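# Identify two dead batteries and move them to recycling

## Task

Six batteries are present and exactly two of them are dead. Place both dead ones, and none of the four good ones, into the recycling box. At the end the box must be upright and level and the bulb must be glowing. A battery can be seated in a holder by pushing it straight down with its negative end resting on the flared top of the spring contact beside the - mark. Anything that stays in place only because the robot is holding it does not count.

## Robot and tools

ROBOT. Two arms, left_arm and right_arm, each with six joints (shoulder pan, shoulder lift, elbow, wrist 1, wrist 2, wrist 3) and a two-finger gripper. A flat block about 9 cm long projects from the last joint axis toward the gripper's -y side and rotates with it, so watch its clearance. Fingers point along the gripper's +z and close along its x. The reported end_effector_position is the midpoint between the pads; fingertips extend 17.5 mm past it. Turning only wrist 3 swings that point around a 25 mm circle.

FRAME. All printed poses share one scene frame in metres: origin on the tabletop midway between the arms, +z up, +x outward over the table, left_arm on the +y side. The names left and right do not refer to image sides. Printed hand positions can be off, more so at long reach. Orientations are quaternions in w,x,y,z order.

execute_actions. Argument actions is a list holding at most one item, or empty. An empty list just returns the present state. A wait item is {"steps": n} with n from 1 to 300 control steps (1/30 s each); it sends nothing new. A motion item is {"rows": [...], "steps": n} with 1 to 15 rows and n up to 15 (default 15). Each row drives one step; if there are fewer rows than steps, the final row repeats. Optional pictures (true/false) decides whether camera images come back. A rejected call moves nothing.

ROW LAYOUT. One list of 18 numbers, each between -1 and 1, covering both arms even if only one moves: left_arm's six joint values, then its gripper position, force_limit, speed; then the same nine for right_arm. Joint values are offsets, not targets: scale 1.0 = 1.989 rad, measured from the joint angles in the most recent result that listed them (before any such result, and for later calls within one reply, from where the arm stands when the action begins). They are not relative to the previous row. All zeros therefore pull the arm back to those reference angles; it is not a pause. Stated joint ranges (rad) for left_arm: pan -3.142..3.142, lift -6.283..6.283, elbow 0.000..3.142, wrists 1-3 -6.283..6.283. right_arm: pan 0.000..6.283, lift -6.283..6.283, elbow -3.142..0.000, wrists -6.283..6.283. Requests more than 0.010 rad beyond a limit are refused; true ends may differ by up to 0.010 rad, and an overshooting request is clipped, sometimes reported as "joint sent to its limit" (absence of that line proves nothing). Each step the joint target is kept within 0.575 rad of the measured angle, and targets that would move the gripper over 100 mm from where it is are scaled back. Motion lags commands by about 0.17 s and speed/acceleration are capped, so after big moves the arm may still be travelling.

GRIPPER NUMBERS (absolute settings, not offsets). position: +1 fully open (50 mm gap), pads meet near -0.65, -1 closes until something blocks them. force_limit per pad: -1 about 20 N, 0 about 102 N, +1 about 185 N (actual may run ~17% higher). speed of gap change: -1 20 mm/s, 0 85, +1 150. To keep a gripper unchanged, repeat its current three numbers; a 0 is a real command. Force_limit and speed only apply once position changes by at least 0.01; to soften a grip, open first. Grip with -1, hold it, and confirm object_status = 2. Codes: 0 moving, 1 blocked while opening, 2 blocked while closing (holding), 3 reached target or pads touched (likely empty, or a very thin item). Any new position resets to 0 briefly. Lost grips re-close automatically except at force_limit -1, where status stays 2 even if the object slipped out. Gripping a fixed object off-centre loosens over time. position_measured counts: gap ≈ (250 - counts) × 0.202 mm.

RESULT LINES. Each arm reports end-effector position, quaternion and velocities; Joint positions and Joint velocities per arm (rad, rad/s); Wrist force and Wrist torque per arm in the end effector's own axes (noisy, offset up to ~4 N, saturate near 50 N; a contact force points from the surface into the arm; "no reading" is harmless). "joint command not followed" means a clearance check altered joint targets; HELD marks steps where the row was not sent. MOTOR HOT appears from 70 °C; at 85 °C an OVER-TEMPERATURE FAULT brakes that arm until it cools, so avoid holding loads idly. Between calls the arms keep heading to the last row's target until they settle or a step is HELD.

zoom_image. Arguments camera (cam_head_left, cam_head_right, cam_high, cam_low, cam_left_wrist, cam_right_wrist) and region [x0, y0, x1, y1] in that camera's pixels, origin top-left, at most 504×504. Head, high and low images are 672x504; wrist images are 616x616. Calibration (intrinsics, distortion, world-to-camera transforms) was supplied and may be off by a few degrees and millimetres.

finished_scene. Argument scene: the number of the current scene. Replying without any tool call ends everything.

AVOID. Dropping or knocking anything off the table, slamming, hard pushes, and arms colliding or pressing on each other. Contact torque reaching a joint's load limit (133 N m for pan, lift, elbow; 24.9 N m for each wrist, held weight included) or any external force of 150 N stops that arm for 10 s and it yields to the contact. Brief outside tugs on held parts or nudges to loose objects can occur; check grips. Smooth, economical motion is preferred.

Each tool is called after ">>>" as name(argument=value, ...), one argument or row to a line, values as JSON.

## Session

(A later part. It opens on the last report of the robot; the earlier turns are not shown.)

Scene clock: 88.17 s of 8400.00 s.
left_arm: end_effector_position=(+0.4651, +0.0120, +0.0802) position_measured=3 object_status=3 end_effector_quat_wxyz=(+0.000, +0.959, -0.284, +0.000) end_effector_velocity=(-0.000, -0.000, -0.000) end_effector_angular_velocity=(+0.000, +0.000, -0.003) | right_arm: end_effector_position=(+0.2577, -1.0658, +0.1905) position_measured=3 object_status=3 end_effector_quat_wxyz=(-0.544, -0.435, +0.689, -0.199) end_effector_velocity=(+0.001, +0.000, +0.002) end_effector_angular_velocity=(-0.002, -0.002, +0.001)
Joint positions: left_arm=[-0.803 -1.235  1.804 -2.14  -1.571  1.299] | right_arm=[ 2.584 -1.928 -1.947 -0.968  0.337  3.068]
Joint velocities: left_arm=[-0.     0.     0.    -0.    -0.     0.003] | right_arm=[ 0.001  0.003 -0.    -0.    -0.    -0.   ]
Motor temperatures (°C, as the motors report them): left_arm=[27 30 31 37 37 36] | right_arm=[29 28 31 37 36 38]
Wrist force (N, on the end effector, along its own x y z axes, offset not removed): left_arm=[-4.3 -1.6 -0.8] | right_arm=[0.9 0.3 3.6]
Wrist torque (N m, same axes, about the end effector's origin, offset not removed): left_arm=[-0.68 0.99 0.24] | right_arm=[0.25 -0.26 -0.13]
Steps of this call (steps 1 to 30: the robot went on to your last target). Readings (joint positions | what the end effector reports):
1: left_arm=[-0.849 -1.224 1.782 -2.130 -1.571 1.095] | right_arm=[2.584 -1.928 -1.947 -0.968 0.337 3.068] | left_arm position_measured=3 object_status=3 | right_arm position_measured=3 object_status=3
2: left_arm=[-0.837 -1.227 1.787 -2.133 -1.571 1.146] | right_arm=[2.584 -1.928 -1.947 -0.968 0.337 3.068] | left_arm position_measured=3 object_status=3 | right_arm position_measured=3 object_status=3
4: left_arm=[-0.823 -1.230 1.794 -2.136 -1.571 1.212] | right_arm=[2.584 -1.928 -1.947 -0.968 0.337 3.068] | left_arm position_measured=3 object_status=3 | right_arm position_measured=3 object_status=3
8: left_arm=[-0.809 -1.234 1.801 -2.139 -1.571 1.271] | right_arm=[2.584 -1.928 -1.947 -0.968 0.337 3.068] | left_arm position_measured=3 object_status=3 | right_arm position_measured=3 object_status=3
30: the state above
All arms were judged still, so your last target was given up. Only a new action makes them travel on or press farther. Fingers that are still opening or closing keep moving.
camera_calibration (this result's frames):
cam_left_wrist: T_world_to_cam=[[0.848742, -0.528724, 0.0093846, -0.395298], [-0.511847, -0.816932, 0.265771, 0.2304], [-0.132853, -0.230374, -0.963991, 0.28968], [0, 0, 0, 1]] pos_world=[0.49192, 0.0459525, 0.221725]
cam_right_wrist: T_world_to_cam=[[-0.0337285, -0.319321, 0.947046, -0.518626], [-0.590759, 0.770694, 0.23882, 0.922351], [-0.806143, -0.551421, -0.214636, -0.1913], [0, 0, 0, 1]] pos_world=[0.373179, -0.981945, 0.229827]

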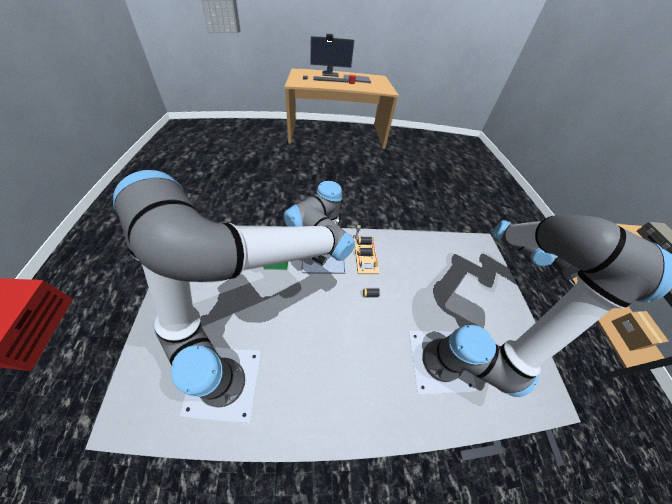

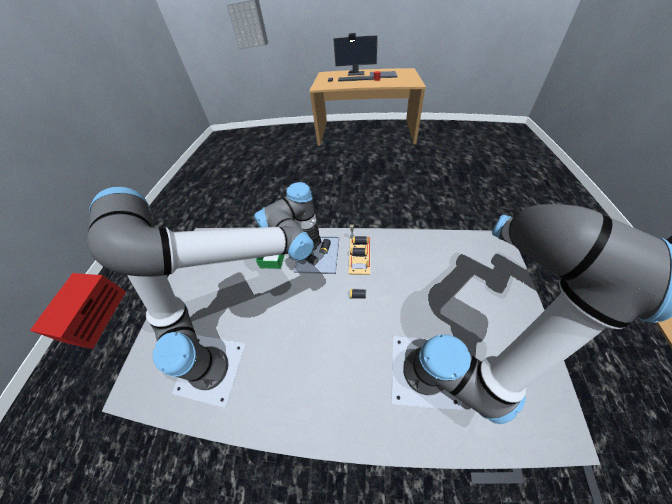

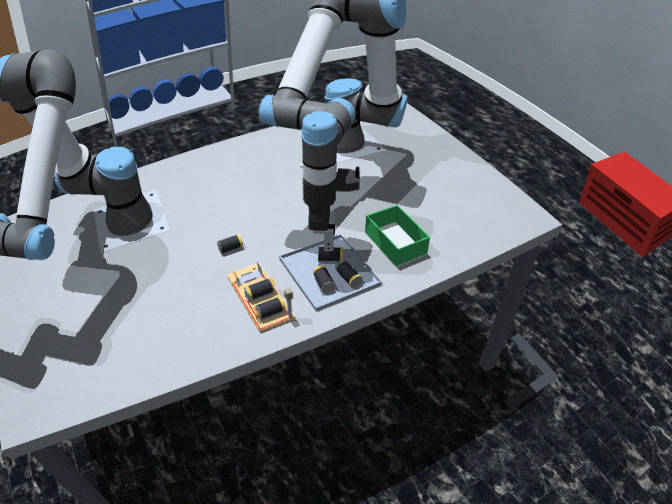

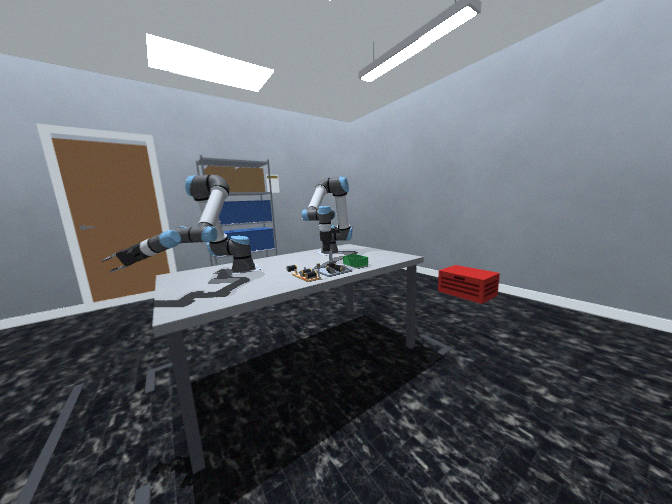

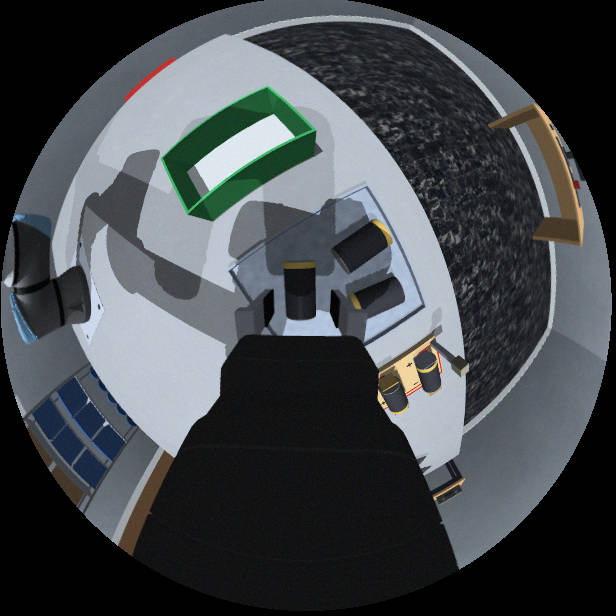

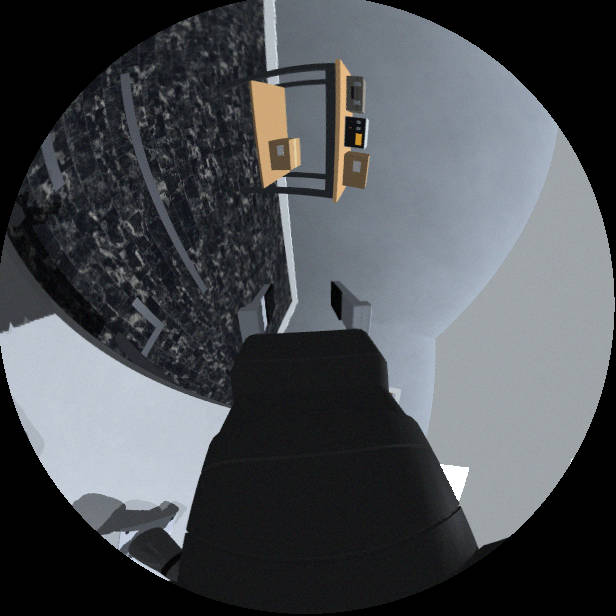

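>>> execute_actions(
  actions=[
    {"rows": [[0,0.0385,0.0269,-0.0654,0,0,1,-0.3,0,0,0,0,0,0,0,1,0,0]], "steps": 15},
  ],
  pictures=false,
)

>>> execute_actions(
  actions=[
    {"steps": 12},
  ],
  pictures=false,
)

>>> execute_actions(
  actions=[
    {"rows": [[0,0,0,0,0,0,-1,0,0,0,0,0,0,0,0,1,0,0]], "steps": 15},
  ],
)

>>> zoom_image(
  camera="cam_left_wrist",
  region=[240, 240, 360, 340],
)

Scene clock: 93.57 s of 8400.00 s.
left_arm: end_effector_position=(+0.4652, +0.0120, +0.0285) position_measured=3 object_status=3 end_effector_quat_wxyz=(+0.000, +0.959, -0.284, +0.000) end_effector_velocity=(+0.000, -0.000, -0.011) end_effector_angular_velocity=(-0.002, -0.002, -0.001) | right_arm: end_effector_position=(+0.2577, -1.0658, +0.1905) position_measured=3 object_status=3 end_effector_quat_wxyz=(-0.544, -0.435, +0.689, -0.199) end_effector_velocity=(+0.001, +0.000, -0.000) end_effector_angular_velocity=(+0.000, -0.000, +0.001)
Joint positions: left_arm=[-0.803 -1.161  1.856 -2.266 -1.571  1.299] | right_arm=[ 2.584 -1.928 -1.947 -0.968  0.337  3.068]
Joint velocities: left_arm=[ 0.     0.017  0.011 -0.03  -0.     0.001] | right_arm=[ 0.001 -0.001  0.     0.001  0.     0.   ]
Motor temperatures (°C, as the motors report them): left_arm=[27 30 31 37 37 36] | right_arm=[29 28 31 37 36 38]
Wrist force (N, on the end effector, along its own x y z axes, offset not removed): left_arm=[-3.3 0.2 -0.5] | right_arm=[1.5 0.2 1.6]
Wrist torque (N m, same axes, about the end effector's origin, offset not removed): left_arm=[-0.27 0.63 0.25] | right_arm=[0.12 -0.43 -0.12]
Steps of this call (steps 1 to 90: nothing new was sent; then 1.90 s passed at rest; steps 91 to 105: all 15 steps of this action). Readings (joint positions | what the end effector reports):
91: left_arm=[-0.803 -1.235 1.804 -2.140 -1.571 1.299] | right_arm=[2.584 -1.928 -1.947 -0.968 0.337 3.068] | left_arm position_measured=3 object_status=3 | right_arm position_measured=3 object_status=3
92: left_arm=[-0.803 -1.230 1.809 -2.146 -1.571 1.299] | right_arm=[2.584 -1.928 -1.947 -0.968 0.337 3.068] | left_arm position_measured=3 object_status=3 | right_arm position_measured=3 object_status=3
94: left_arm=[-0.803 -1.203 1.828 -2.188 -1.571 1.299] | right_arm=[2.584 -1.928 -1.947 -0.968 0.337 3.068] | left_arm position_measured=3 object_status=3 | right_arm position_measured=3 object_status=3
98: left_arm=[-0.803 -1.173 1.848 -2.244 -1.571 1.299] | right_arm=[2.584 -1.928 -1.947 -0.968 0.337 3.068] | left_arm position_measured=3 object_status=3 | right_arm position_measured=3 object_status=3
105: the state above

Scene clock: 93.97 s of 8400.00 s.
left_arm: end_effector_position=(+0.4652, +0.0120, +0.0272) position_measured=3 object_status=3 end_effector_quat_wxyz=(+0.000, +0.959, -0.284, +0.000) end_effector_velocity=(+0.000, +0.000, -0.001) end_effector_angular_velocity=(+0.000, +0.000, +0.000) | right_arm: end_effector_position=(+0.2577, -1.0658, +0.1905) position_measured=3 object_status=3 end_effector_quat_wxyz=(-0.544, -0.435, +0.689, -0.199) end_effector_velocity=(+0.001, +0.000, -0.001) end_effector_angular_velocity=(+0.001, +0.001, +0.001)
Joint positions: left_arm=[-0.803 -1.159  1.857 -2.27  -1.571  1.299] | right_arm=[ 2.584 -1.928 -1.947 -0.968  0.337  3.068]
Joint velocities: left_arm=[ 0.001  0.002 -0.    -0.001  0.     0.001] | right_arm=[ 0.001 -0.001 -0.    -0.001  0.     0.   ]
Motor temperatures (°C, as the motors report them): left_arm=[27 30 31 37 37 36] | right_arm=[29 28 31 37 36 38]
Wrist force (N, on the end effector, along its own x y z axes, offset not removed): left_arm=[-2.5 -1.3 1.4] | right_arm=[-0.2 0.1 1.2]
Wrist torque (N m, same axes, about the end effector's origin, offset not removed): left_arm=[-0.50 0.71 0.17] | right_arm=[0.12 -0.10 -0.18]
Steps of this call (steps 1 to 12: the robot went on to your last target). Readings (joint positions | what the end effector reports):
1: left_arm=[-0.803 -1.160 1.856 -2.267 -1.571 1.299] | right_arm=[2.584 -1.928 -1.947 -0.968 0.337 3.068] | left_arm position_measured=3 object_status=3 | right_arm position_measured=3 object_status=3
2: left_arm=[-0.803 -1.160 1.856 -2.268 -1.571 1.299] | right_arm=[2.584 -1.928 -1.947 -0.968 0.337 3.068] | left_arm position_measured=3 object_status=3 | right_arm position_measured=3 object_status=3
4: left_arm=[-0.803 -1.159 1.857 -2.269 -1.571 1.299] | right_arm=[2.584 -1.928 -1.947 -0.968 0.337 3.068] | left_arm position_measured=3 object_status=3 | right_arm position_measured=3 object_status=3
8: left_arm=[-0.803 -1.159 1.857 -2.270 -1.571 1.299] | right_arm=[2.584 -1.928 -1.947 -0.968 0.337 3.068] | left_arm position_measured=3 object_status=3 | right_arm position_measured=3 object_status=3
12: the state above

Scene clock: 94.47 s of 8400.00 s.
left_arm: end_effector_position=(+0.4652, +0.0120, +0.0272) position_measured=93 object_status=2 end_effector_quat_wxyz=(+0.000, +0.959, -0.284, +0.000) end_effector_velocity=(+0.000, -0.000, +0.001) end_effector_angular_velocity=(-0.001, -0.001, -0.001) | right_arm: end_effector_position=(+0.2577, -1.0658, +0.1905) position_measured=3 object_status=3 end_effector_quat_wxyz=(-0.544, -0.435, +0.689, -0.199) end_effector_velocity=(-0.000, +0.000, -0.000) end_effector_angular_velocity=(+0.002, +0.001, +0.000)
Joint positions: left_arm=[-0.803 -1.159  1.857 -2.27  -1.571  1.299] | right_arm=[ 2.584 -1.928 -1.947 -0.968  0.337  3.068]
Joint velocities: left_arm=[-0.    -0.001 -0.     0.     0.     0.001] | right_arm=[ 0.    -0.     0.    -0.002  0.    -0.   ]
Motor temperatures (°C, as the motors report them): left_arm=[27 30 31 37 37 36] | right_arm=[29 28 31 37 36 38]
Wrist force (N, on the end effector, along its own x y z axes, offset not removed): left_arm=[-0.4 1.1 -3.5] | right_arm=[-0.5 -0.9 1.1]
Wrist torque (N m, same axes, about the end effector's origin, offset not removed): left_arm=[-0.12 0.17 0.13] | right_arm=[-0.05 -0.09 -0.10]
Steps of this call (steps 1 to 15: all 15 steps of this action). Readings (joint positions | what the end effector reports):
1: left_arm=[-0.803 -1.159 1.857 -2.270 -1.571 1.299] | right_arm=[2.584 -1.928 -1.947 -0.968 0.337 3.068] | left_arm position_measured=8 object_status=0 | right_arm position_measured=3 object_status=3
2: left_arm=[-0.803 -1.159 1.857 -2.270 -1.571 1.299] | right_arm=[2.584 -1.928 -1.947 -0.968 0.337 3.068] | left_arm position_measured=23 object_status=0 | right_arm position_measured=3 object_status=3
4: left_arm=[-0.803 -1.159 1.857 -2.270 -1.571 1.299] | right_arm=[2.584 -1.928 -1.947 -0.968 0.337 3.068] | left_arm position_measured=51 object_status=0 | right_arm position_measured=3 object_status=3
8: left_arm=[-0.803 -1.159 1.857 -2.270 -1.571 1.299] | right_arm=[2.584 -1.928 -1.947 -0.968 0.337 3.068] | left_arm position_measured=93 object_status=0 | right_arm position_measured=3 object_status=3
15: the state above
camera_calibration (this result's frames):
cam_left_wrist: T_world_to_cam=[[0.848737, -0.528732, 0.00938787, -0.394911], [-0.511855, -0.816926, 0.265776, 0.244463], [-0.132855, -0.230379, -0.963989, 0.238646], [0, 0, 0, 1]] pos_world=[0.492011, 0.045885, 0.168787]
cam_right_wrist: T_world_to_cam=[[-0.0337284, -0.319322, 0.947046, -0.518626], [-0.590759, 0.770694, 0.23882, 0.92235], [-0.806143, -0.551421, -0.214636, -0.191299], [0, 0, 0, 1]] pos_world=[0.373179, -0.981945, 0.229827]

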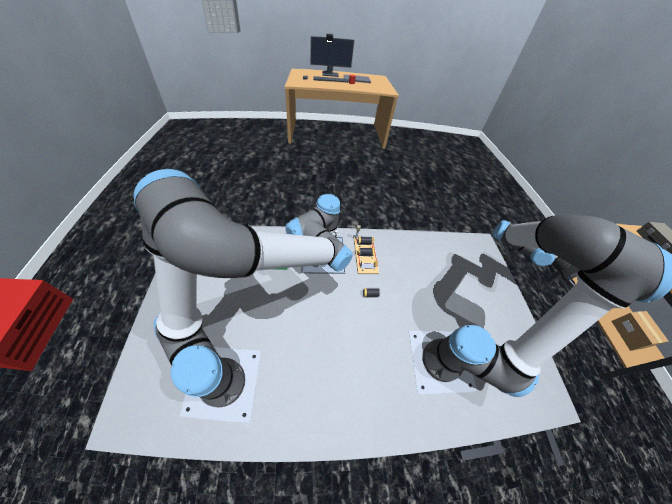

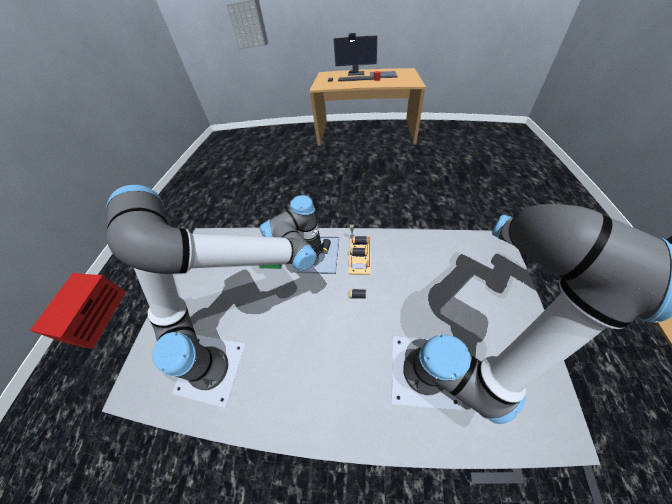

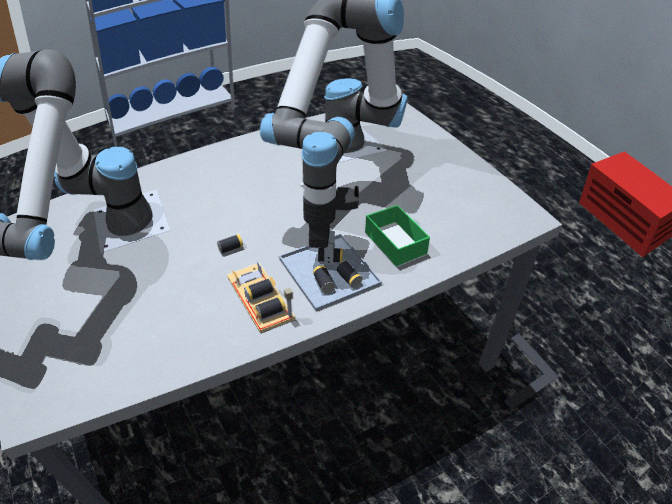

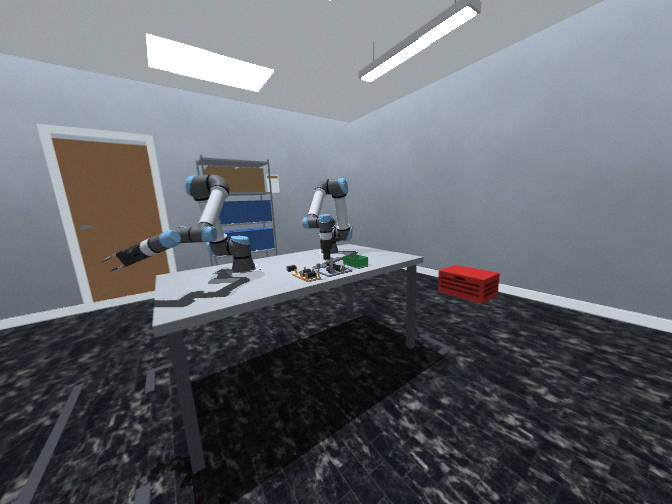

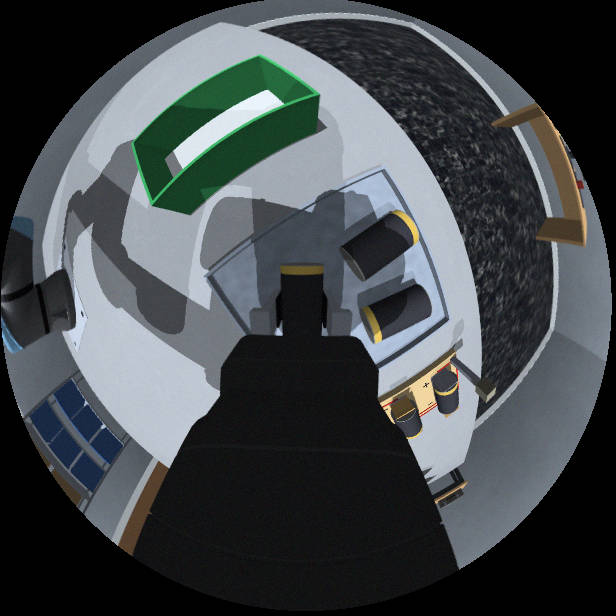

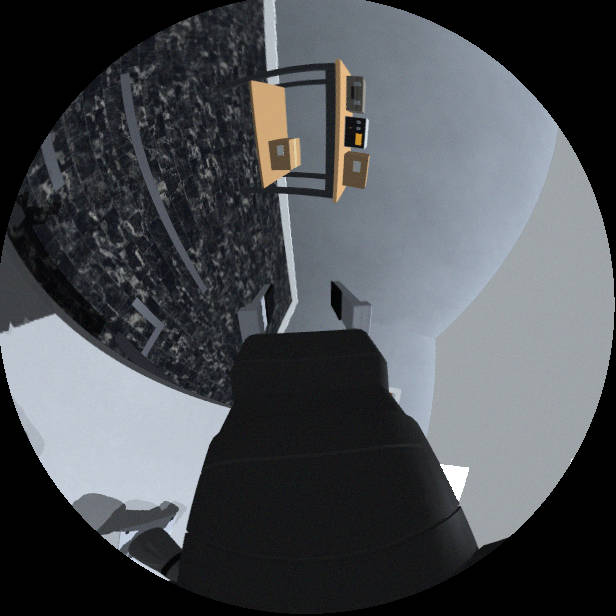

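Region (240, 240, 360, 340) of cam_left_wrist's 616x616 image, scaled by 4.200, with more detail than that image has.

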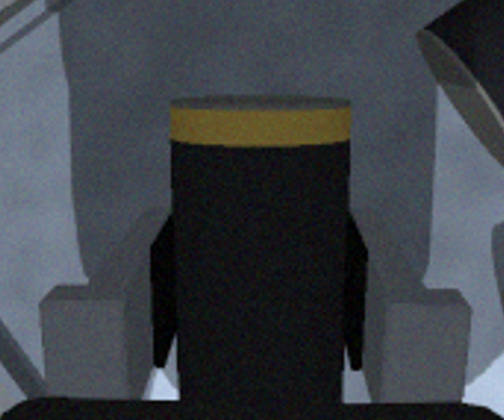

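>>> execute_actions(
  actions=[
    {"rows": [[0,-0.046,-0.033,0.079,0,0,-1,0,0,0,0,0,0,0,0,1,0,0]], "steps": 15},
  ],
  pictures=false,
)

Scene clock: 99.97 s of 8400.00 s.
left_arm: end_effector_position=(+0.4651, +0.0121, +0.0896) position_measured=93 object_status=2 end_effector_quat_wxyz=(+0.001, +0.959, -0.284, +0.000) end_effector_velocity=(-0.001, +0.002, +0.013) end_effector_angular_velocity=(+0.003, +0.003, -0.003) | right_arm: end_effector_position=(+0.2577, -1.0658, +0.1905) position_measured=3 object_status=3 end_effector_quat_wxyz=(-0.544, -0.435, +0.689, -0.199) end_effector_velocity=(+0.000, +0.000, +0.001) end_effector_angular_velocity=(+0.000, +0.000, +0.000)
Joint positions: left_arm=[-0.803 -1.248  1.793 -2.117 -1.571  1.299] | right_arm=[ 2.584 -1.928 -1.947 -0.968  0.337  3.068]
Joint velocities: left_arm=[ 0.    -0.019 -0.014  0.037 -0.     0.003] | right_arm=[ 0.     0.001 -0.    -0.001  0.    -0.   ]
Motor temperatures (°C, as the motors report them): left_arm=[27 30 31 37 37 36] | right_arm=[29 28 31 37 36 38]
Wrist force (N, on the end effector, along its own x y z axes, offset not removed): left_arm=[-2.6 -0.7 -0.1] | right_arm=[-0.3 0.8 2.7]
Wrist torque (N m, same axes, about the end effector's origin, offset not removed): left_arm=[-0.56 0.64 0.13] | right_arm=[0.23 -0.16 -0.09]
Steps of this call (steps 1 to 15: the robot went on to your last target; steps 16 to 90: nothing new was sent; then 2.00 s passed at rest; steps 91 to 105: all 15 steps of this action). Readings (joint positions | what the end effector reports):
91: left_arm=[-0.803 -1.159 1.857 -2.270 -1.571 1.299] | right_arm=[2.584 -1.928 -1.947 -0.968 0.337 3.068] | left_arm position_measured=93 object_status=2 | right_arm position_measured=3 object_status=3
92: left_arm=[-0.803 -1.165 1.852 -2.263 -1.571 1.299] | right_arm=[2.584 -1.928 -1.947 -0.968 0.337 3.068] | left_arm position_measured=93 object_status=2 | right_arm position_measured=3 object_status=3
94: left_arm=[-0.803 -1.196 1.828 -2.216 -1.571 1.299] | right_arm=[2.584 -1.928 -1.947 -0.968 0.337 3.068] | left_arm position_measured=93 object_status=2 | right_arm position_measured=3 object_status=3
98: left_arm=[-0.803 -1.233 1.803 -2.146 -1.571 1.299] | right_arm=[2.584 -1.928 -1.947 -0.968 0.337 3.068] | left_arm position_measured=93 object_status=2 | right_arm position_measured=3 object_status=3
105: the state above

>>> execute_actions(
  actions=[
    {"rows": [[-0.1088,0.1484,-0.2302,0.0823,0,-0.398,-1,0,0,0,0,0,0,0,0,1,0,0]], "steps": 15},
  ],
  pictures=false,
)

>>> execute_actions(
  actions=[
    {"steps": 30},
  ],
  pictures=false,
)

Scene clock: 103.07 s of 8400.00 s.
left_arm: end_effector_position=(+0.4412, -0.1801, +0.0896) position_measured=93 object_status=2 end_effector_quat_wxyz=(-0.002, +0.999, -0.044, -0.001) end_effector_velocity=(-0.048, -0.173, +0.002) end_effector_angular_velocity=(-0.027, -0.020, +0.737) | right_arm: end_effector_position=(+0.2577, -1.0658, +0.1905) position_measured=3 object_status=3 end_effector_quat_wxyz=(-0.544, -0.435, +0.689, -0.199) end_effector_velocity=(-0.000, -0.000, +0.000) end_effector_angular_velocity=(-0.000, -0.001, -0.001)
Joint positions: left_arm=[-1.001 -0.98   1.38  -1.967 -1.571  0.614] | right_arm=[ 2.584 -1.928 -1.947 -0.968  0.337  3.068]
Joint velocities: left_arm=[-0.163  0.234 -0.384  0.116 -0.    -0.9  ] | right_arm=[-0.001  0.     0.     0.001  0.     0.   ]
Motor temperatures (°C, as the motors report them): left_arm=[27 30 31 37 37 36] | right_arm=[29 28 31 37 36 38]
Wrist force (N, on the end effector, along its own x y z axes, offset not removed): left_arm=[-2.0 1.3 3.2] | right_arm=[0.6 0.1 1.8]
Wrist torque (N m, same axes, about the end effector's origin, offset not removed): left_arm=[-0.09 0.62 0.09] | right_arm=[0.08 -0.23 -0.09]
Steps of this call (steps 1 to 15: the robot went on to your last target; steps 16 to 78: nothing new was sent; steps 79 to 93: all 15 steps of this action). Readings (joint positions | what the end effector reports):
79: left_arm=[-0.803 -1.250 1.791 -2.113 -1.571 1.299] | right_arm=[2.584 -1.928 -1.947 -0.968 0.337 3.068] | left_arm position_measured=93 object_status=2 | right_arm position_measured=3 object_status=3
80: left_arm=[-0.809 -1.244 1.785 -2.107 -1.571 1.293] | right_arm=[2.584 -1.928 -1.947 -0.968 0.337 3.068] | left_arm position_measured=93 object_status=2 | right_arm position_measured=3 object_status=3
82: left_arm=[-0.844 -1.200 1.729 -2.080 -1.571 1.233] | right_arm=[2.584 -1.928 -1.947 -0.968 0.337 3.068] | left_arm position_measured=93 object_status=2 | right_arm position_measured=3 object_status=3
86: left_arm=[-0.912 -1.105 1.581 -2.031 -1.571 1.026] | right_arm=[2.584 -1.928 -1.947 -0.968 0.337 3.068] | left_arm position_measured=93 object_status=2 | right_arm position_measured=3 object_status=3
93: the state above

Scene clock: 104.07 s of 8400.00 s.
left_arm: end_effector_position=(+0.4353, -0.2004, +0.0899) position_measured=93 object_status=2 end_effector_quat_wxyz=(+0.000, +1.000, -0.000, -0.000) end_effector_velocity=(+0.000, +0.000, +0.000) end_effector_angular_velocity=(-0.000, -0.000, +0.001) | right_arm: end_effector_position=(+0.2577, -1.0658, +0.1905) position_measured=3 object_status=3 end_effector_quat_wxyz=(-0.544, -0.435, +0.689, -0.199) end_effector_velocity=(+0.000, +0.000, -0.000) end_effector_angular_velocity=(+0.001, +0.001, +0.000)
Joint positions: left_arm=[-1.02  -0.953  1.335 -1.954 -1.571  0.507] | right_arm=[ 2.584 -1.928 -1.947 -0.968  0.337  3.068]
Joint velocities: left_arm=[ 0. -0.  0. -0.  0. -0.] | right_arm=[ 0.    -0.001 -0.    -0.     0.    -0.   ]
Motor temperatures (°C, as the motors report them): left_arm=[27 30 31 37 37 36] | right_arm=[29 28 31 37 36 38]
Wrist force (N, on the end effector, along its own x y z axes, offset not removed): left_arm=[-2.6 1.9 3.0] | right_arm=[-0.3 1.2 2.5]
Wrist torque (N m, same axes, about the end effector's origin, offset not removed): left_arm=[0.11 0.49 0.19] | right_arm=[0.32 -0.10 -0.14]
Steps of this call (steps 1 to 30: the robot went on to your last target). Readings (joint positions | what the end effector reports):
1: left_arm=[-1.005 -0.973 1.369 -1.964 -1.571 0.587] | right_arm=[2.584 -1.928 -1.947 -0.968 0.337 3.068] | left_arm position_measured=93 object_status=2 | right_arm position_measured=3 object_status=3
2: left_arm=[-1.009 -0.968 1.361 -1.961 -1.571 0.568] | right_arm=[2.584 -1.928 -1.947 -0.968 0.337 3.068] | left_arm position_measured=93 object_status=2 | right_arm position_measured=3 object_status=3
4: left_arm=[-1.013 -0.961 1.350 -1.958 -1.571 0.541] | right_arm=[2.584 -1.928 -1.947 -0.968 0.337 3.068] | left_arm position_measured=93 object_status=2 | right_arm position_measured=3 object_status=3
8: left_arm=[-1.018 -0.956 1.340 -1.955 -1.571 0.518] | right_arm=[2.584 -1.928 -1.947 -0.968 0.337 3.068] | left_arm position_measured=93 object_status=2 | right_arm position_measured=3 object_status=3
30: the state above
All arms were judged still, so your last target was given up. Only a new action makes them travel on or press farther. Fingers that are still opening or closing keep moving.

>>> execute_actions(
  actions=[
    {"rows": [[0,0.0122,0.0145,-0.0267,0,0,-1,0,0,0,0,0,0,0,0,1,0,0]], "steps": 15},
  ],
  pictures=false,
)

>>> execute_actions(
  actions=[
    {"steps": 10},
  ],
)

>>> zoom_image(
  camera="cam_high",
  region=[200, 230, 320, 340],
)

>>> zoom_image(
  camera="cam_left_wrist",
  region=[240, 240, 360, 340],
)

Scene clock: 108.63 s of 8400.00 s.
left_arm: end_effector_position=(+0.4353, -0.2005, +0.0653) position_measured=93 object_status=2 end_effector_quat_wxyz=(+0.000, +1.000, -0.000, -0.000) end_effector_velocity=(+0.000, +0.000, -0.005) end_effector_angular_velocity=(-0.001, -0.001, +0.000) | right_arm: end_effector_position=(+0.2577, -1.0658, +0.1905) position_measured=3 object_status=3 end_effector_quat_wxyz=(-0.544, -0.435, +0.689, -0.199) end_effector_velocity=(-0.001, -0.000, +0.000) end_effector_angular_velocity=(-0.001, -0.002, -0.001)
Joint positions: left_arm=[-1.02  -0.929  1.363 -2.005 -1.571  0.507] | right_arm=[ 2.584 -1.928 -1.947 -0.968  0.337  3.068]
Joint velocities: left_arm=[ 0.     0.004  0.006 -0.011  0.     0.   ] | right_arm=[-0.001  0.    -0.     0.002  0.    -0.   ]
Motor temperatures (°C, as the motors report them): left_arm=[27 30 31 37 37 36] | right_arm=[29 28 31 37 36 38]
Wrist force (N, on the end effector, along its own x y z axes, offset not removed): left_arm=[-3.4 1.3 0.6] | right_arm=[-1.0 0.0 1.0]
Wrist torque (N m, same axes, about the end effector's origin, offset not removed): left_arm=[-0.04 0.65 0.06] | right_arm=[0.10 -0.06 -0.05]
Steps of this call (steps 1 to 90: nothing new was sent; then 1.07 s passed at rest; steps 91 to 105: all 15 steps of this action). Readings (joint positions | what the end effector reports):
91: left_arm=[-1.020 -0.953 1.335 -1.954 -1.571 0.507] | right_arm=[2.584 -1.928 -1.947 -0.968 0.337 3.068] | left_arm position_measured=93 object_status=2 | right_arm position_measured=3 object_status=3
92: left_arm=[-1.020 -0.950 1.338 -1.959 -1.571 0.507] | right_arm=[2.584 -1.928 -1.947 -0.968 0.337 3.068] | left_arm position_measured=93 object_status=2 | right_arm position_measured=3 object_status=3
94: left_arm=[-1.020 -0.941 1.349 -1.977 -1.571 0.507] | right_arm=[2.584 -1.928 -1.947 -0.968 0.337 3.068] | left_arm position_measured=93 object_status=2 | right_arm position_measured=3 object_status=3
98: left_arm=[-1.020 -0.933 1.359 -1.997 -1.571 0.507] | right_arm=[2.584 -1.928 -1.947 -0.968 0.337 3.068] | left_arm position_measured=93 object_status=2 | right_arm position_measured=3 object_status=3
105: the state above

Scene clock: 108.97 s of 8400.00 s.
left_arm: end_effector_position=(+0.4353, -0.2005, +0.0647) position_measured=93 object_status=2 end_effector_quat_wxyz=(+0.000, +1.000, -0.000, -0.000) end_effector_velocity=(-0.000, +0.000, -0.001) end_effector_angular_velocity=(+0.001, +0.000, -0.001) | right_arm: end_effector_position=(+0.2577, -1.0658, +0.1905) position_measured=3 object_status=3 end_effector_quat_wxyz=(-0.544, -0.435, +0.689, -0.199) end_effector_velocity=(-0.000, +0.000, +0.000) end_effector_angular_velocity=(+0.000, -0.001, -0.000)
Joint positions: left_arm=[-1.02  -0.928  1.364 -2.007 -1.571  0.507] | right_arm=[ 2.584 -1.928 -1.947 -0.968  0.337  3.068]
Joint velocities: left_arm=[-0.     0.001  0.001 -0.    -0.     0.001] | right_arm=[-0.     0.001  0.     0.     0.001  0.   ]
Motor temperatures (°C, as the motors report them): left_arm=[27 30 31 37 37 36] | right_arm=[29 28 31 37 36 38]
Wrist force (N, on the end effector, along its own x y z axes, offset not removed): left_arm=[-1.2 -0.4 3.1] | right_arm=[0.0 -0.6 2.9]
Wrist torque (N m, same axes, about the end effector's origin, offset not removed): left_arm=[-0.49 0.36 0.04] | right_arm=[0.02 -0.17 -0.18]
Steps of this call (steps 1 to 10: the robot went on to your last target). Readings (joint positions | what the end effector reports):
1: left_arm=[-1.020 -0.929 1.364 -2.006 -1.571 0.507] | right_arm=[2.584 -1.928 -1.947 -0.968 0.337 3.068] | left_arm position_measured=93 object_status=2 | right_arm position_measured=3 object_status=3
2: left_arm=[-1.020 -0.929 1.364 -2.006 -1.571 0.507] | right_arm=[2.584 -1.928 -1.947 -0.968 0.337 3.068] | left_arm position_measured=93 object_status=2 | right_arm position_measured=3 object_status=3
4: left_arm=[-1.020 -0.929 1.364 -2.006 -1.571 0.507] | right_arm=[2.584 -1.928 -1.947 -0.968 0.337 3.068] | left_arm position_measured=93 object_status=2 | right_arm position_measured=3 object_status=3
8: left_arm=[-1.020 -0.929 1.364 -2.007 -1.571 0.507] | right_arm=[2.584 -1.928 -1.947 -0.968 0.337 3.068] | left_arm position_measured=93 object_status=2 | right_arm position_measured=3 object_status=3
10: the state above
camera_calibration (this result's frames):
cam_left_wrist: T_world_to_cam=[[0.999803, 0.0179717, 0.00844204, -0.43826], [0.0150861, -0.963991, 0.265506, -0.213223], [0.0129096, -0.265327, -0.964072, 0.151454], [0, 0, 0, 1]] pos_world=[0.439435, -0.157484, 0.206325]
cam_right_wrist: T_world_to_cam=[[-0.0337285, -0.319321, 0.947046, -0.518626], [-0.590759, 0.770694, 0.23882, 0.922351], [-0.806143, -0.551421, -0.214636, -0.1913], [0, 0, 0, 1]] pos_world=[0.373179, -0.981945, 0.229827]

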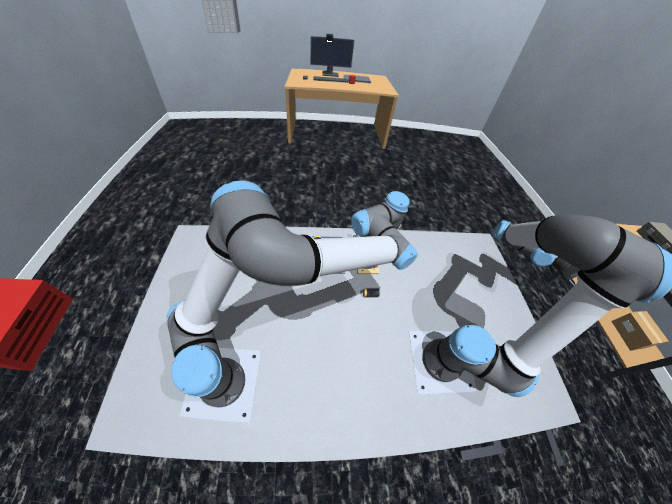

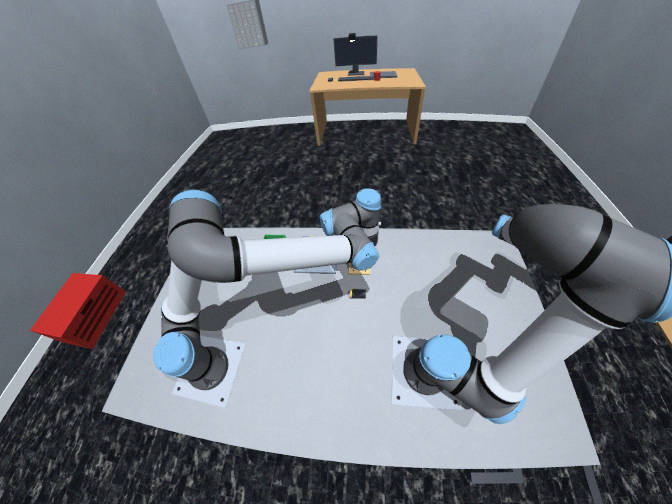

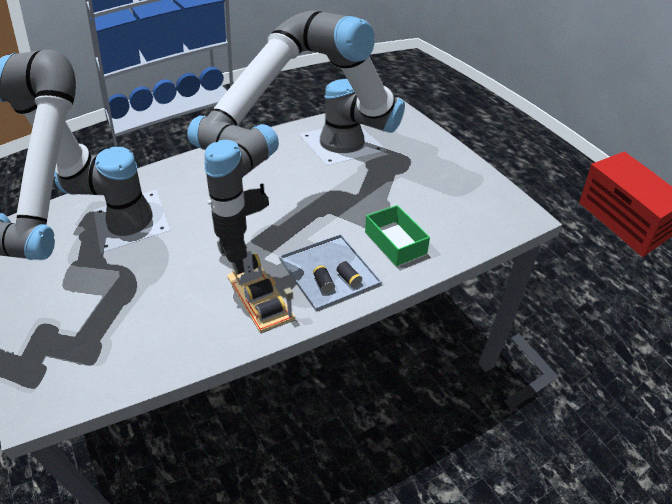

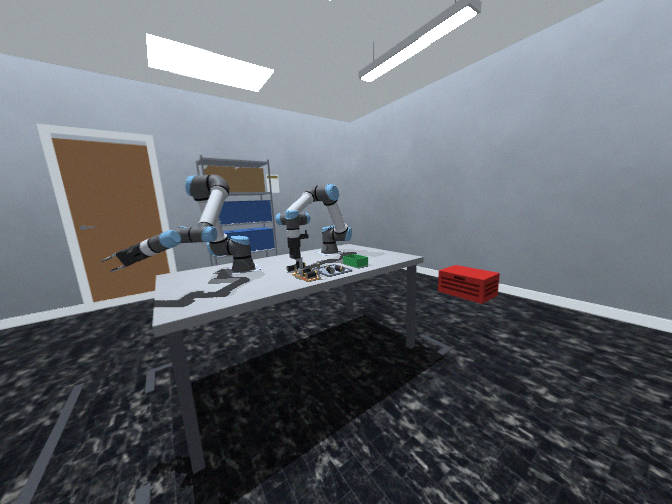

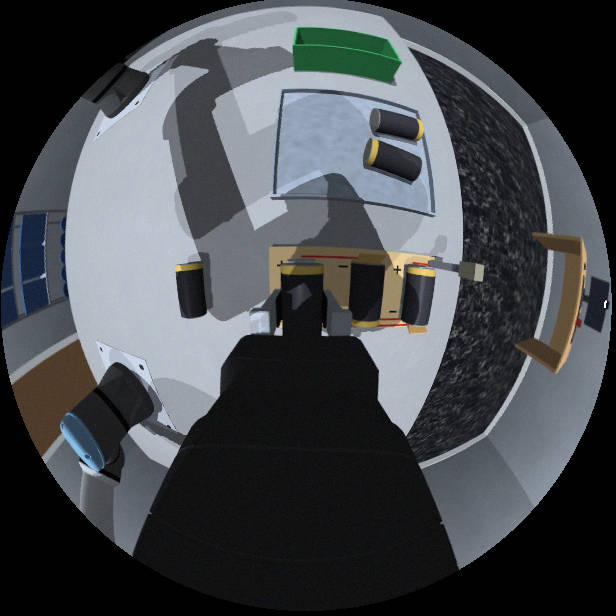

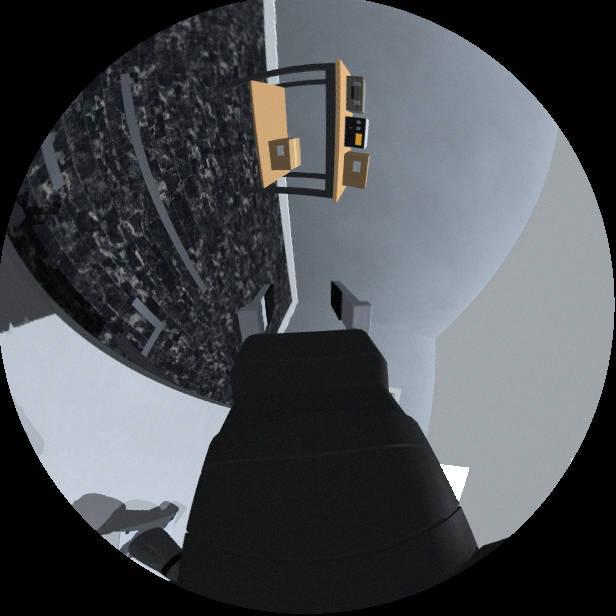

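Region (200, 230, 320, 340) of cam_high's 672x504 image, scaled by 4.200, with more detail than that image has; it fills the top 462 rows of this view, and the rest is white.

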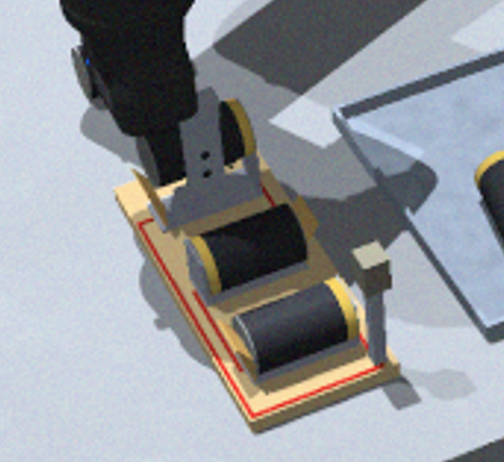

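Region (240, 240, 360, 340) of cam_left_wrist's 616x616 image, scaled by 4.200, with more detail than that image has.

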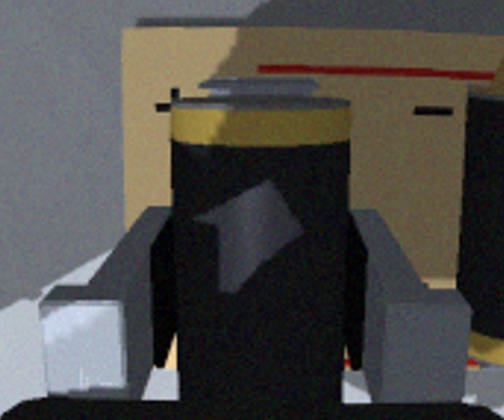

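Plus plate just visible. Descend 8 mm at a time.

>>> execute_actions(
  actions=[
    {"rows": [[0,0.0042,0.0042,-0.0084,0,0,-1,0,0,0,0,0,0,0,0,1,0,0]], "steps": 15},
  ],
  pictures=false,
)

Scene clock: 111.13 s of 8400.00 s.
left_arm: end_effector_position=(+0.4353, -0.2005, +0.0569) position_measured=93 object_status=2 end_effector_quat_wxyz=(+0.000, +1.000, -0.000, -0.000) end_effector_velocity=(+0.000, +0.001, -0.002) end_effector_angular_velocity=(+0.001, +0.000, +0.000) | right_arm: end_effector_position=(+0.2577, -1.0658, +0.1905) position_measured=3 object_status=3 end_effector_quat_wxyz=(-0.544, -0.435, +0.689, -0.199) end_effector_velocity=(+0.001, +0.001, -0.000) end_effector_angular_velocity=(+0.001, +0.001, +0.002)
Joint positions: left_arm=[-1.02  -0.92   1.372 -2.023 -1.571  0.507] | right_arm=[ 2.584 -1.928 -1.947 -0.968  0.337  3.068]
Joint velocities: left_arm=[ 0.001  0.002  0.002 -0.003 -0.     0.001] | right_arm=[ 0.002  0.     0.    -0.001  0.    -0.   ]
Motor temperatures (°C, as the motors report them): left_arm=[27 30 31 37 37 36] | right_arm=[29 28 31 37 36 38]
Wrist force (N, on the end effector, along its own x y z axes, offset not removed): left_arm=[-0.5 -1.5 0.0] | right_arm=[-0.5 -0.4 1.0]
Wrist torque (N m, same axes, about the end effector's origin, offset not removed): left_arm=[-0.25 0.21 0.22] | right_arm=[0.03 -0.07 -0.08]
Steps of this call (steps 1 to 15: the robot went on to your last target; steps 16 to 50: nothing new was sent; steps 51 to 65: all 15 steps of this action). Readings (joint positions | what the end effector reports):
51: left_arm=[-1.020 -0.928 1.364 -2.007 -1.571 0.507] | right_arm=[2.584 -1.928 -1.947 -0.968 0.337 3.068] | left_arm position_measured=93 object_status=2 | right_arm position_measured=3 object_status=3
52: left_arm=[-1.020 -0.927 1.365 -2.009 -1.571 0.507] | right_arm=[2.584 -1.928 -1.947 -0.968 0.337 3.068] | left_arm position_measured=93 object_status=2 | right_arm position_measured=3 object_status=3
54: left_arm=[-1.020 -0.924 1.368 -2.015 -1.571 0.507] | right_arm=[2.584 -1.928 -1.947 -0.968 0.337 3.068] | left_arm position_measured=93 object_status=2 | right_arm position_measured=3 object_status=3
58: left_arm=[-1.020 -0.922 1.371 -2.020 -1.571 0.507] | right_arm=[2.584 -1.928 -1.947 -0.968 0.337 3.068] | left_arm position_measured=93 object_status=2 | right_arm position_measured=3 object_status=3
65: the state above

>>> execute_actions(
  actions=[
    {"rows": [[0,0.0043,0.004,-0.0083,0,0,-1,0,0,0,0,0,0,0,0,1,0,0]], "steps": 15},
  ],
  pictures=false,
)

Scene clock: 113.77 s of 8400.00 s.
left_arm: end_effector_position=(+0.4353, -0.2005, +0.0490) position_measured=93 object_status=2 end_effector_quat_wxyz=(+0.000, +1.000, -0.000, -0.000) end_effector_velocity=(+0.001, +0.001, -0.001) end_effector_angular_velocity=(-0.001, -0.001, +0.003) | right_arm: end_effector_position=(+0.2577, -1.0658, +0.1905) position_measured=3 object_status=3 end_effector_quat_wxyz=(-0.544, -0.435, +0.689, -0.199) end_effector_velocity=(+0.000, -0.000, +0.001) end_effector_angular_velocity=(-0.001, -0.001, +0.000)
Joint positions: left_arm=[-1.02  -0.912  1.38  -2.039 -1.571  0.507] | right_arm=[ 2.584 -1.928 -1.947 -0.968  0.337  3.068]
Joint velocities: left_arm=[ 0.002  0.001  0.001 -0.003  0.    -0.001] | right_arm=[ 0.     0.001 -0.     0.001 -0.     0.   ]
Motor temperatures (°C, as the motors report them): left_arm=[27 30 31 37 37 36] | right_arm=[29 28 31 37 36 38]
Wrist force (N, on the end effector, along its own x y z axes, offset not removed): left_arm=[-2.6 -1.0 1.5] | right_arm=[1.0 0.8 1.4]
Wrist torque (N m, same axes, about the end effector's origin, offset not removed): left_arm=[-0.24 0.70 0.13] | right_arm=[0.20 -0.35 -0.14]
Steps of this call (steps 1 to 15: the robot went on to your last target; steps 16 to 64: nothing new was sent; steps 65 to 79: all 15 steps of this action). Readings (joint positions | what the end effector reports):
65: left_arm=[-1.020 -0.920 1.372 -2.023 -1.571 0.507] | right_arm=[2.584 -1.928 -1.947 -0.968 0.337 3.068] | left_arm position_measured=93 object_status=2 | right_arm position_measured=3 object_status=3
66: left_arm=[-1.020 -0.919 1.373 -2.026 -1.571 0.507] | right_arm=[2.584 -1.928 -1.947 -0.968 0.337 3.068] | left_arm position_measured=93 object_status=2 | right_arm position_measured=3 object_status=3
68: left_arm=[-1.020 -0.916 1.376 -2.031 -1.571 0.507] | right_arm=[2.584 -1.928 -1.947 -0.968 0.337 3.068] | left_arm position_measured=93 object_status=2 | right_arm position_measured=3 object_status=3
72: left_arm=[-1.020 -0.913 1.379 -2.037 -1.571 0.507] | right_arm=[2.584 -1.928 -1.947 -0.968 0.337 3.068] | left_arm position_measured=93 object_status=2 | right_arm position_measured=3 object_status=3
79: the state above

>>> execute_actions(
  actions=[
    {"rows": [[0,0.0052,0.0046,-0.0098,0,0,-1,0,0,0,0,0,0,0,0,1,0,0]], "steps": 15},
  ],
  pictures=false,
)

>>> execute_actions(
  actions=[
    {"rows": [[0,0.0008,0.0007,-0.0015,0,0,-1,0,0,0,0,0,0,0,0,1,0,0]], "steps": 12},
  ],
  pictures=false,
)

Scene clock: 117.93 s of 8400.00 s.
left_arm: end_effector_position=(+0.4353, -0.2005, +0.0398) position_measured=93 object_status=2 end_effector_quat_wxyz=(+0.000, +1.000, -0.000, -0.000) end_effector_velocity=(+0.000, -0.000, -0.002) end_effector_angular_velocity=(+0.000, +0.000, -0.002) | right_arm: end_effector_position=(+0.2577, -1.0658, +0.1905) position_measured=3 object_status=3 end_effector_quat_wxyz=(-0.544, -0.435, +0.689, -0.199) end_effector_velocity=(-0.001, -0.000, +0.000) end_effector_angular_velocity=(-0.001, -0.001, -0.002)
Joint positions: left_arm=[-1.02  -0.902  1.389 -2.058 -1.571  0.507] | right_arm=[ 2.584 -1.928 -1.947 -0.968  0.337  3.068]
Joint velocities: left_arm=[ 0.     0.003  0.001 -0.004  0.     0.002] | right_arm=[-0.002  0.001 -0.     0.    -0.     0.   ]
Motor temperatures (°C, as the motors report them): left_arm=[27 30 31 37 37 36] | right_arm=[29 28 31 37 36 38]
Wrist force (N, on the end effector, along its own x y z axes, offset not removed): left_arm=[-3.1 2.0 0.4] | right_arm=[-0.7 -0.6 2.1]
Wrist torque (N m, same axes, about the end effector's origin, offset not removed): left_arm=[0.02 0.59 0.19] | right_arm=[0.03 -0.04 -0.13]
Steps of this call (steps 1 to 15: the robot went on to your last target; steps 16 to 90: nothing new was sent; then 0.67 s passed at rest; steps 91 to 105: all 15 steps of this action). Readings (joint positions | what the end effector reports):
91: left_arm=[-1.020 -0.912 1.380 -2.040 -1.571 0.507] | right_arm=[2.584 -1.928 -1.947 -0.968 0.337 3.068] | left_arm position_measured=93 object_status=2 | right_arm position_measured=3 object_status=3
92: left_arm=[-1.020 -0.910 1.381 -2.042 -1.571 0.507] | right_arm=[2.584 -1.928 -1.947 -0.968 0.337 3.068] | left_arm position_measured=93 object_status=2 | right_arm position_measured=3 object_status=3
94: left_arm=[-1.020 -0.907 1.384 -2.049 -1.571 0.507] | right_arm=[2.584 -1.928 -1.947 -0.968 0.337 3.068] | left_arm position_measured=93 object_status=2 | right_arm position_measured=3 object_status=3
98: left_arm=[-1.020 -0.903 1.388 -2.055 -1.571 0.507] | right_arm=[2.584 -1.928 -1.947 -0.968 0.337 3.068] | left_arm position_measured=93 object_status=2 | right_arm position_measured=3 object_status=3
105: the state above

Scene clock: 118.33 s of 8400.00 s.
left_arm: end_effector_position=(+0.4353, -0.2005, +0.0384) position_measured=93 object_status=2 end_effector_quat_wxyz=(+0.000, +1.000, -0.000, -0.000) end_effector_velocity=(+0.001, +0.001, -0.001) end_effector_angular_velocity=(+0.001, +0.000, +0.001) | right_arm: end_effector_position=(+0.2577, -1.0658, +0.1905) position_measured=3 object_status=3 end_effector_quat_wxyz=(-0.544, -0.435, +0.689, -0.199) end_effector_velocity=(-0.000, -0.000, +0.000) end_effector_angular_velocity=(-0.001, -0.002, -0.001)
Joint positions: left_arm=[-1.02  -0.9    1.39  -2.061 -1.571  0.507] | right_arm=[ 2.584 -1.928 -1.947 -0.968  0.337  3.068]
Joint velocities: left_arm=[ 0.001  0.001  0.001 -0.001  0.     0.   ] | right_arm=[-0.001 -0.    -0.     0.002  0.     0.   ]
Motor temperatures (°C, as the motors report them): left_arm=[27 30 31 37 37 36] | right_arm=[29 28 31 37 36 38]
Wrist force (N, on the end effector, along its own x y z axes, offset not removed): left_arm=[-0.3 -1.1 -2.2] | right_arm=[-0.3 -0.5 2.7]
Wrist torque (N m, same axes, about the end effector's origin, offset not removed): left_arm=[-0.72 0.17 0.03] | right_arm=[0.09 -0.11 -0.18]
Steps of this call (steps 1 to 12: all 12 steps of this action). Readings (joint positions | what the end effector reports):
1: left_arm=[-1.020 -0.902 1.389 -2.058 -1.571 0.507] | right_arm=[2.584 -1.928 -1.947 -0.968 0.337 3.068] | left_arm position_measured=93 object_status=2 | right_arm position_measured=3 object_status=3
2: left_arm=[-1.020 -0.902 1.389 -2.059 -1.571 0.507] | right_arm=[2.584 -1.928 -1.947 -0.968 0.337 3.068] | left_arm position_measured=93 object_status=2 | right_arm position_measured=3 object_status=3
4: left_arm=[-1.020 -0.901 1.390 -2.060 -1.571 0.507] | right_arm=[2.584 -1.928 -1.947 -0.968 0.337 3.068] | left_arm position_measured=93 object_status=2 | right_arm position_measured=3 object_status=3
8: left_arm=[-1.020 -0.901 1.390 -2.061 -1.571 0.507] | right_arm=[2.584 -1.928 -1.947 -0.968 0.337 3.068] | left_arm position_measured=93 object_status=2 | right_arm position_measured=3 object_status=3
12: the state above


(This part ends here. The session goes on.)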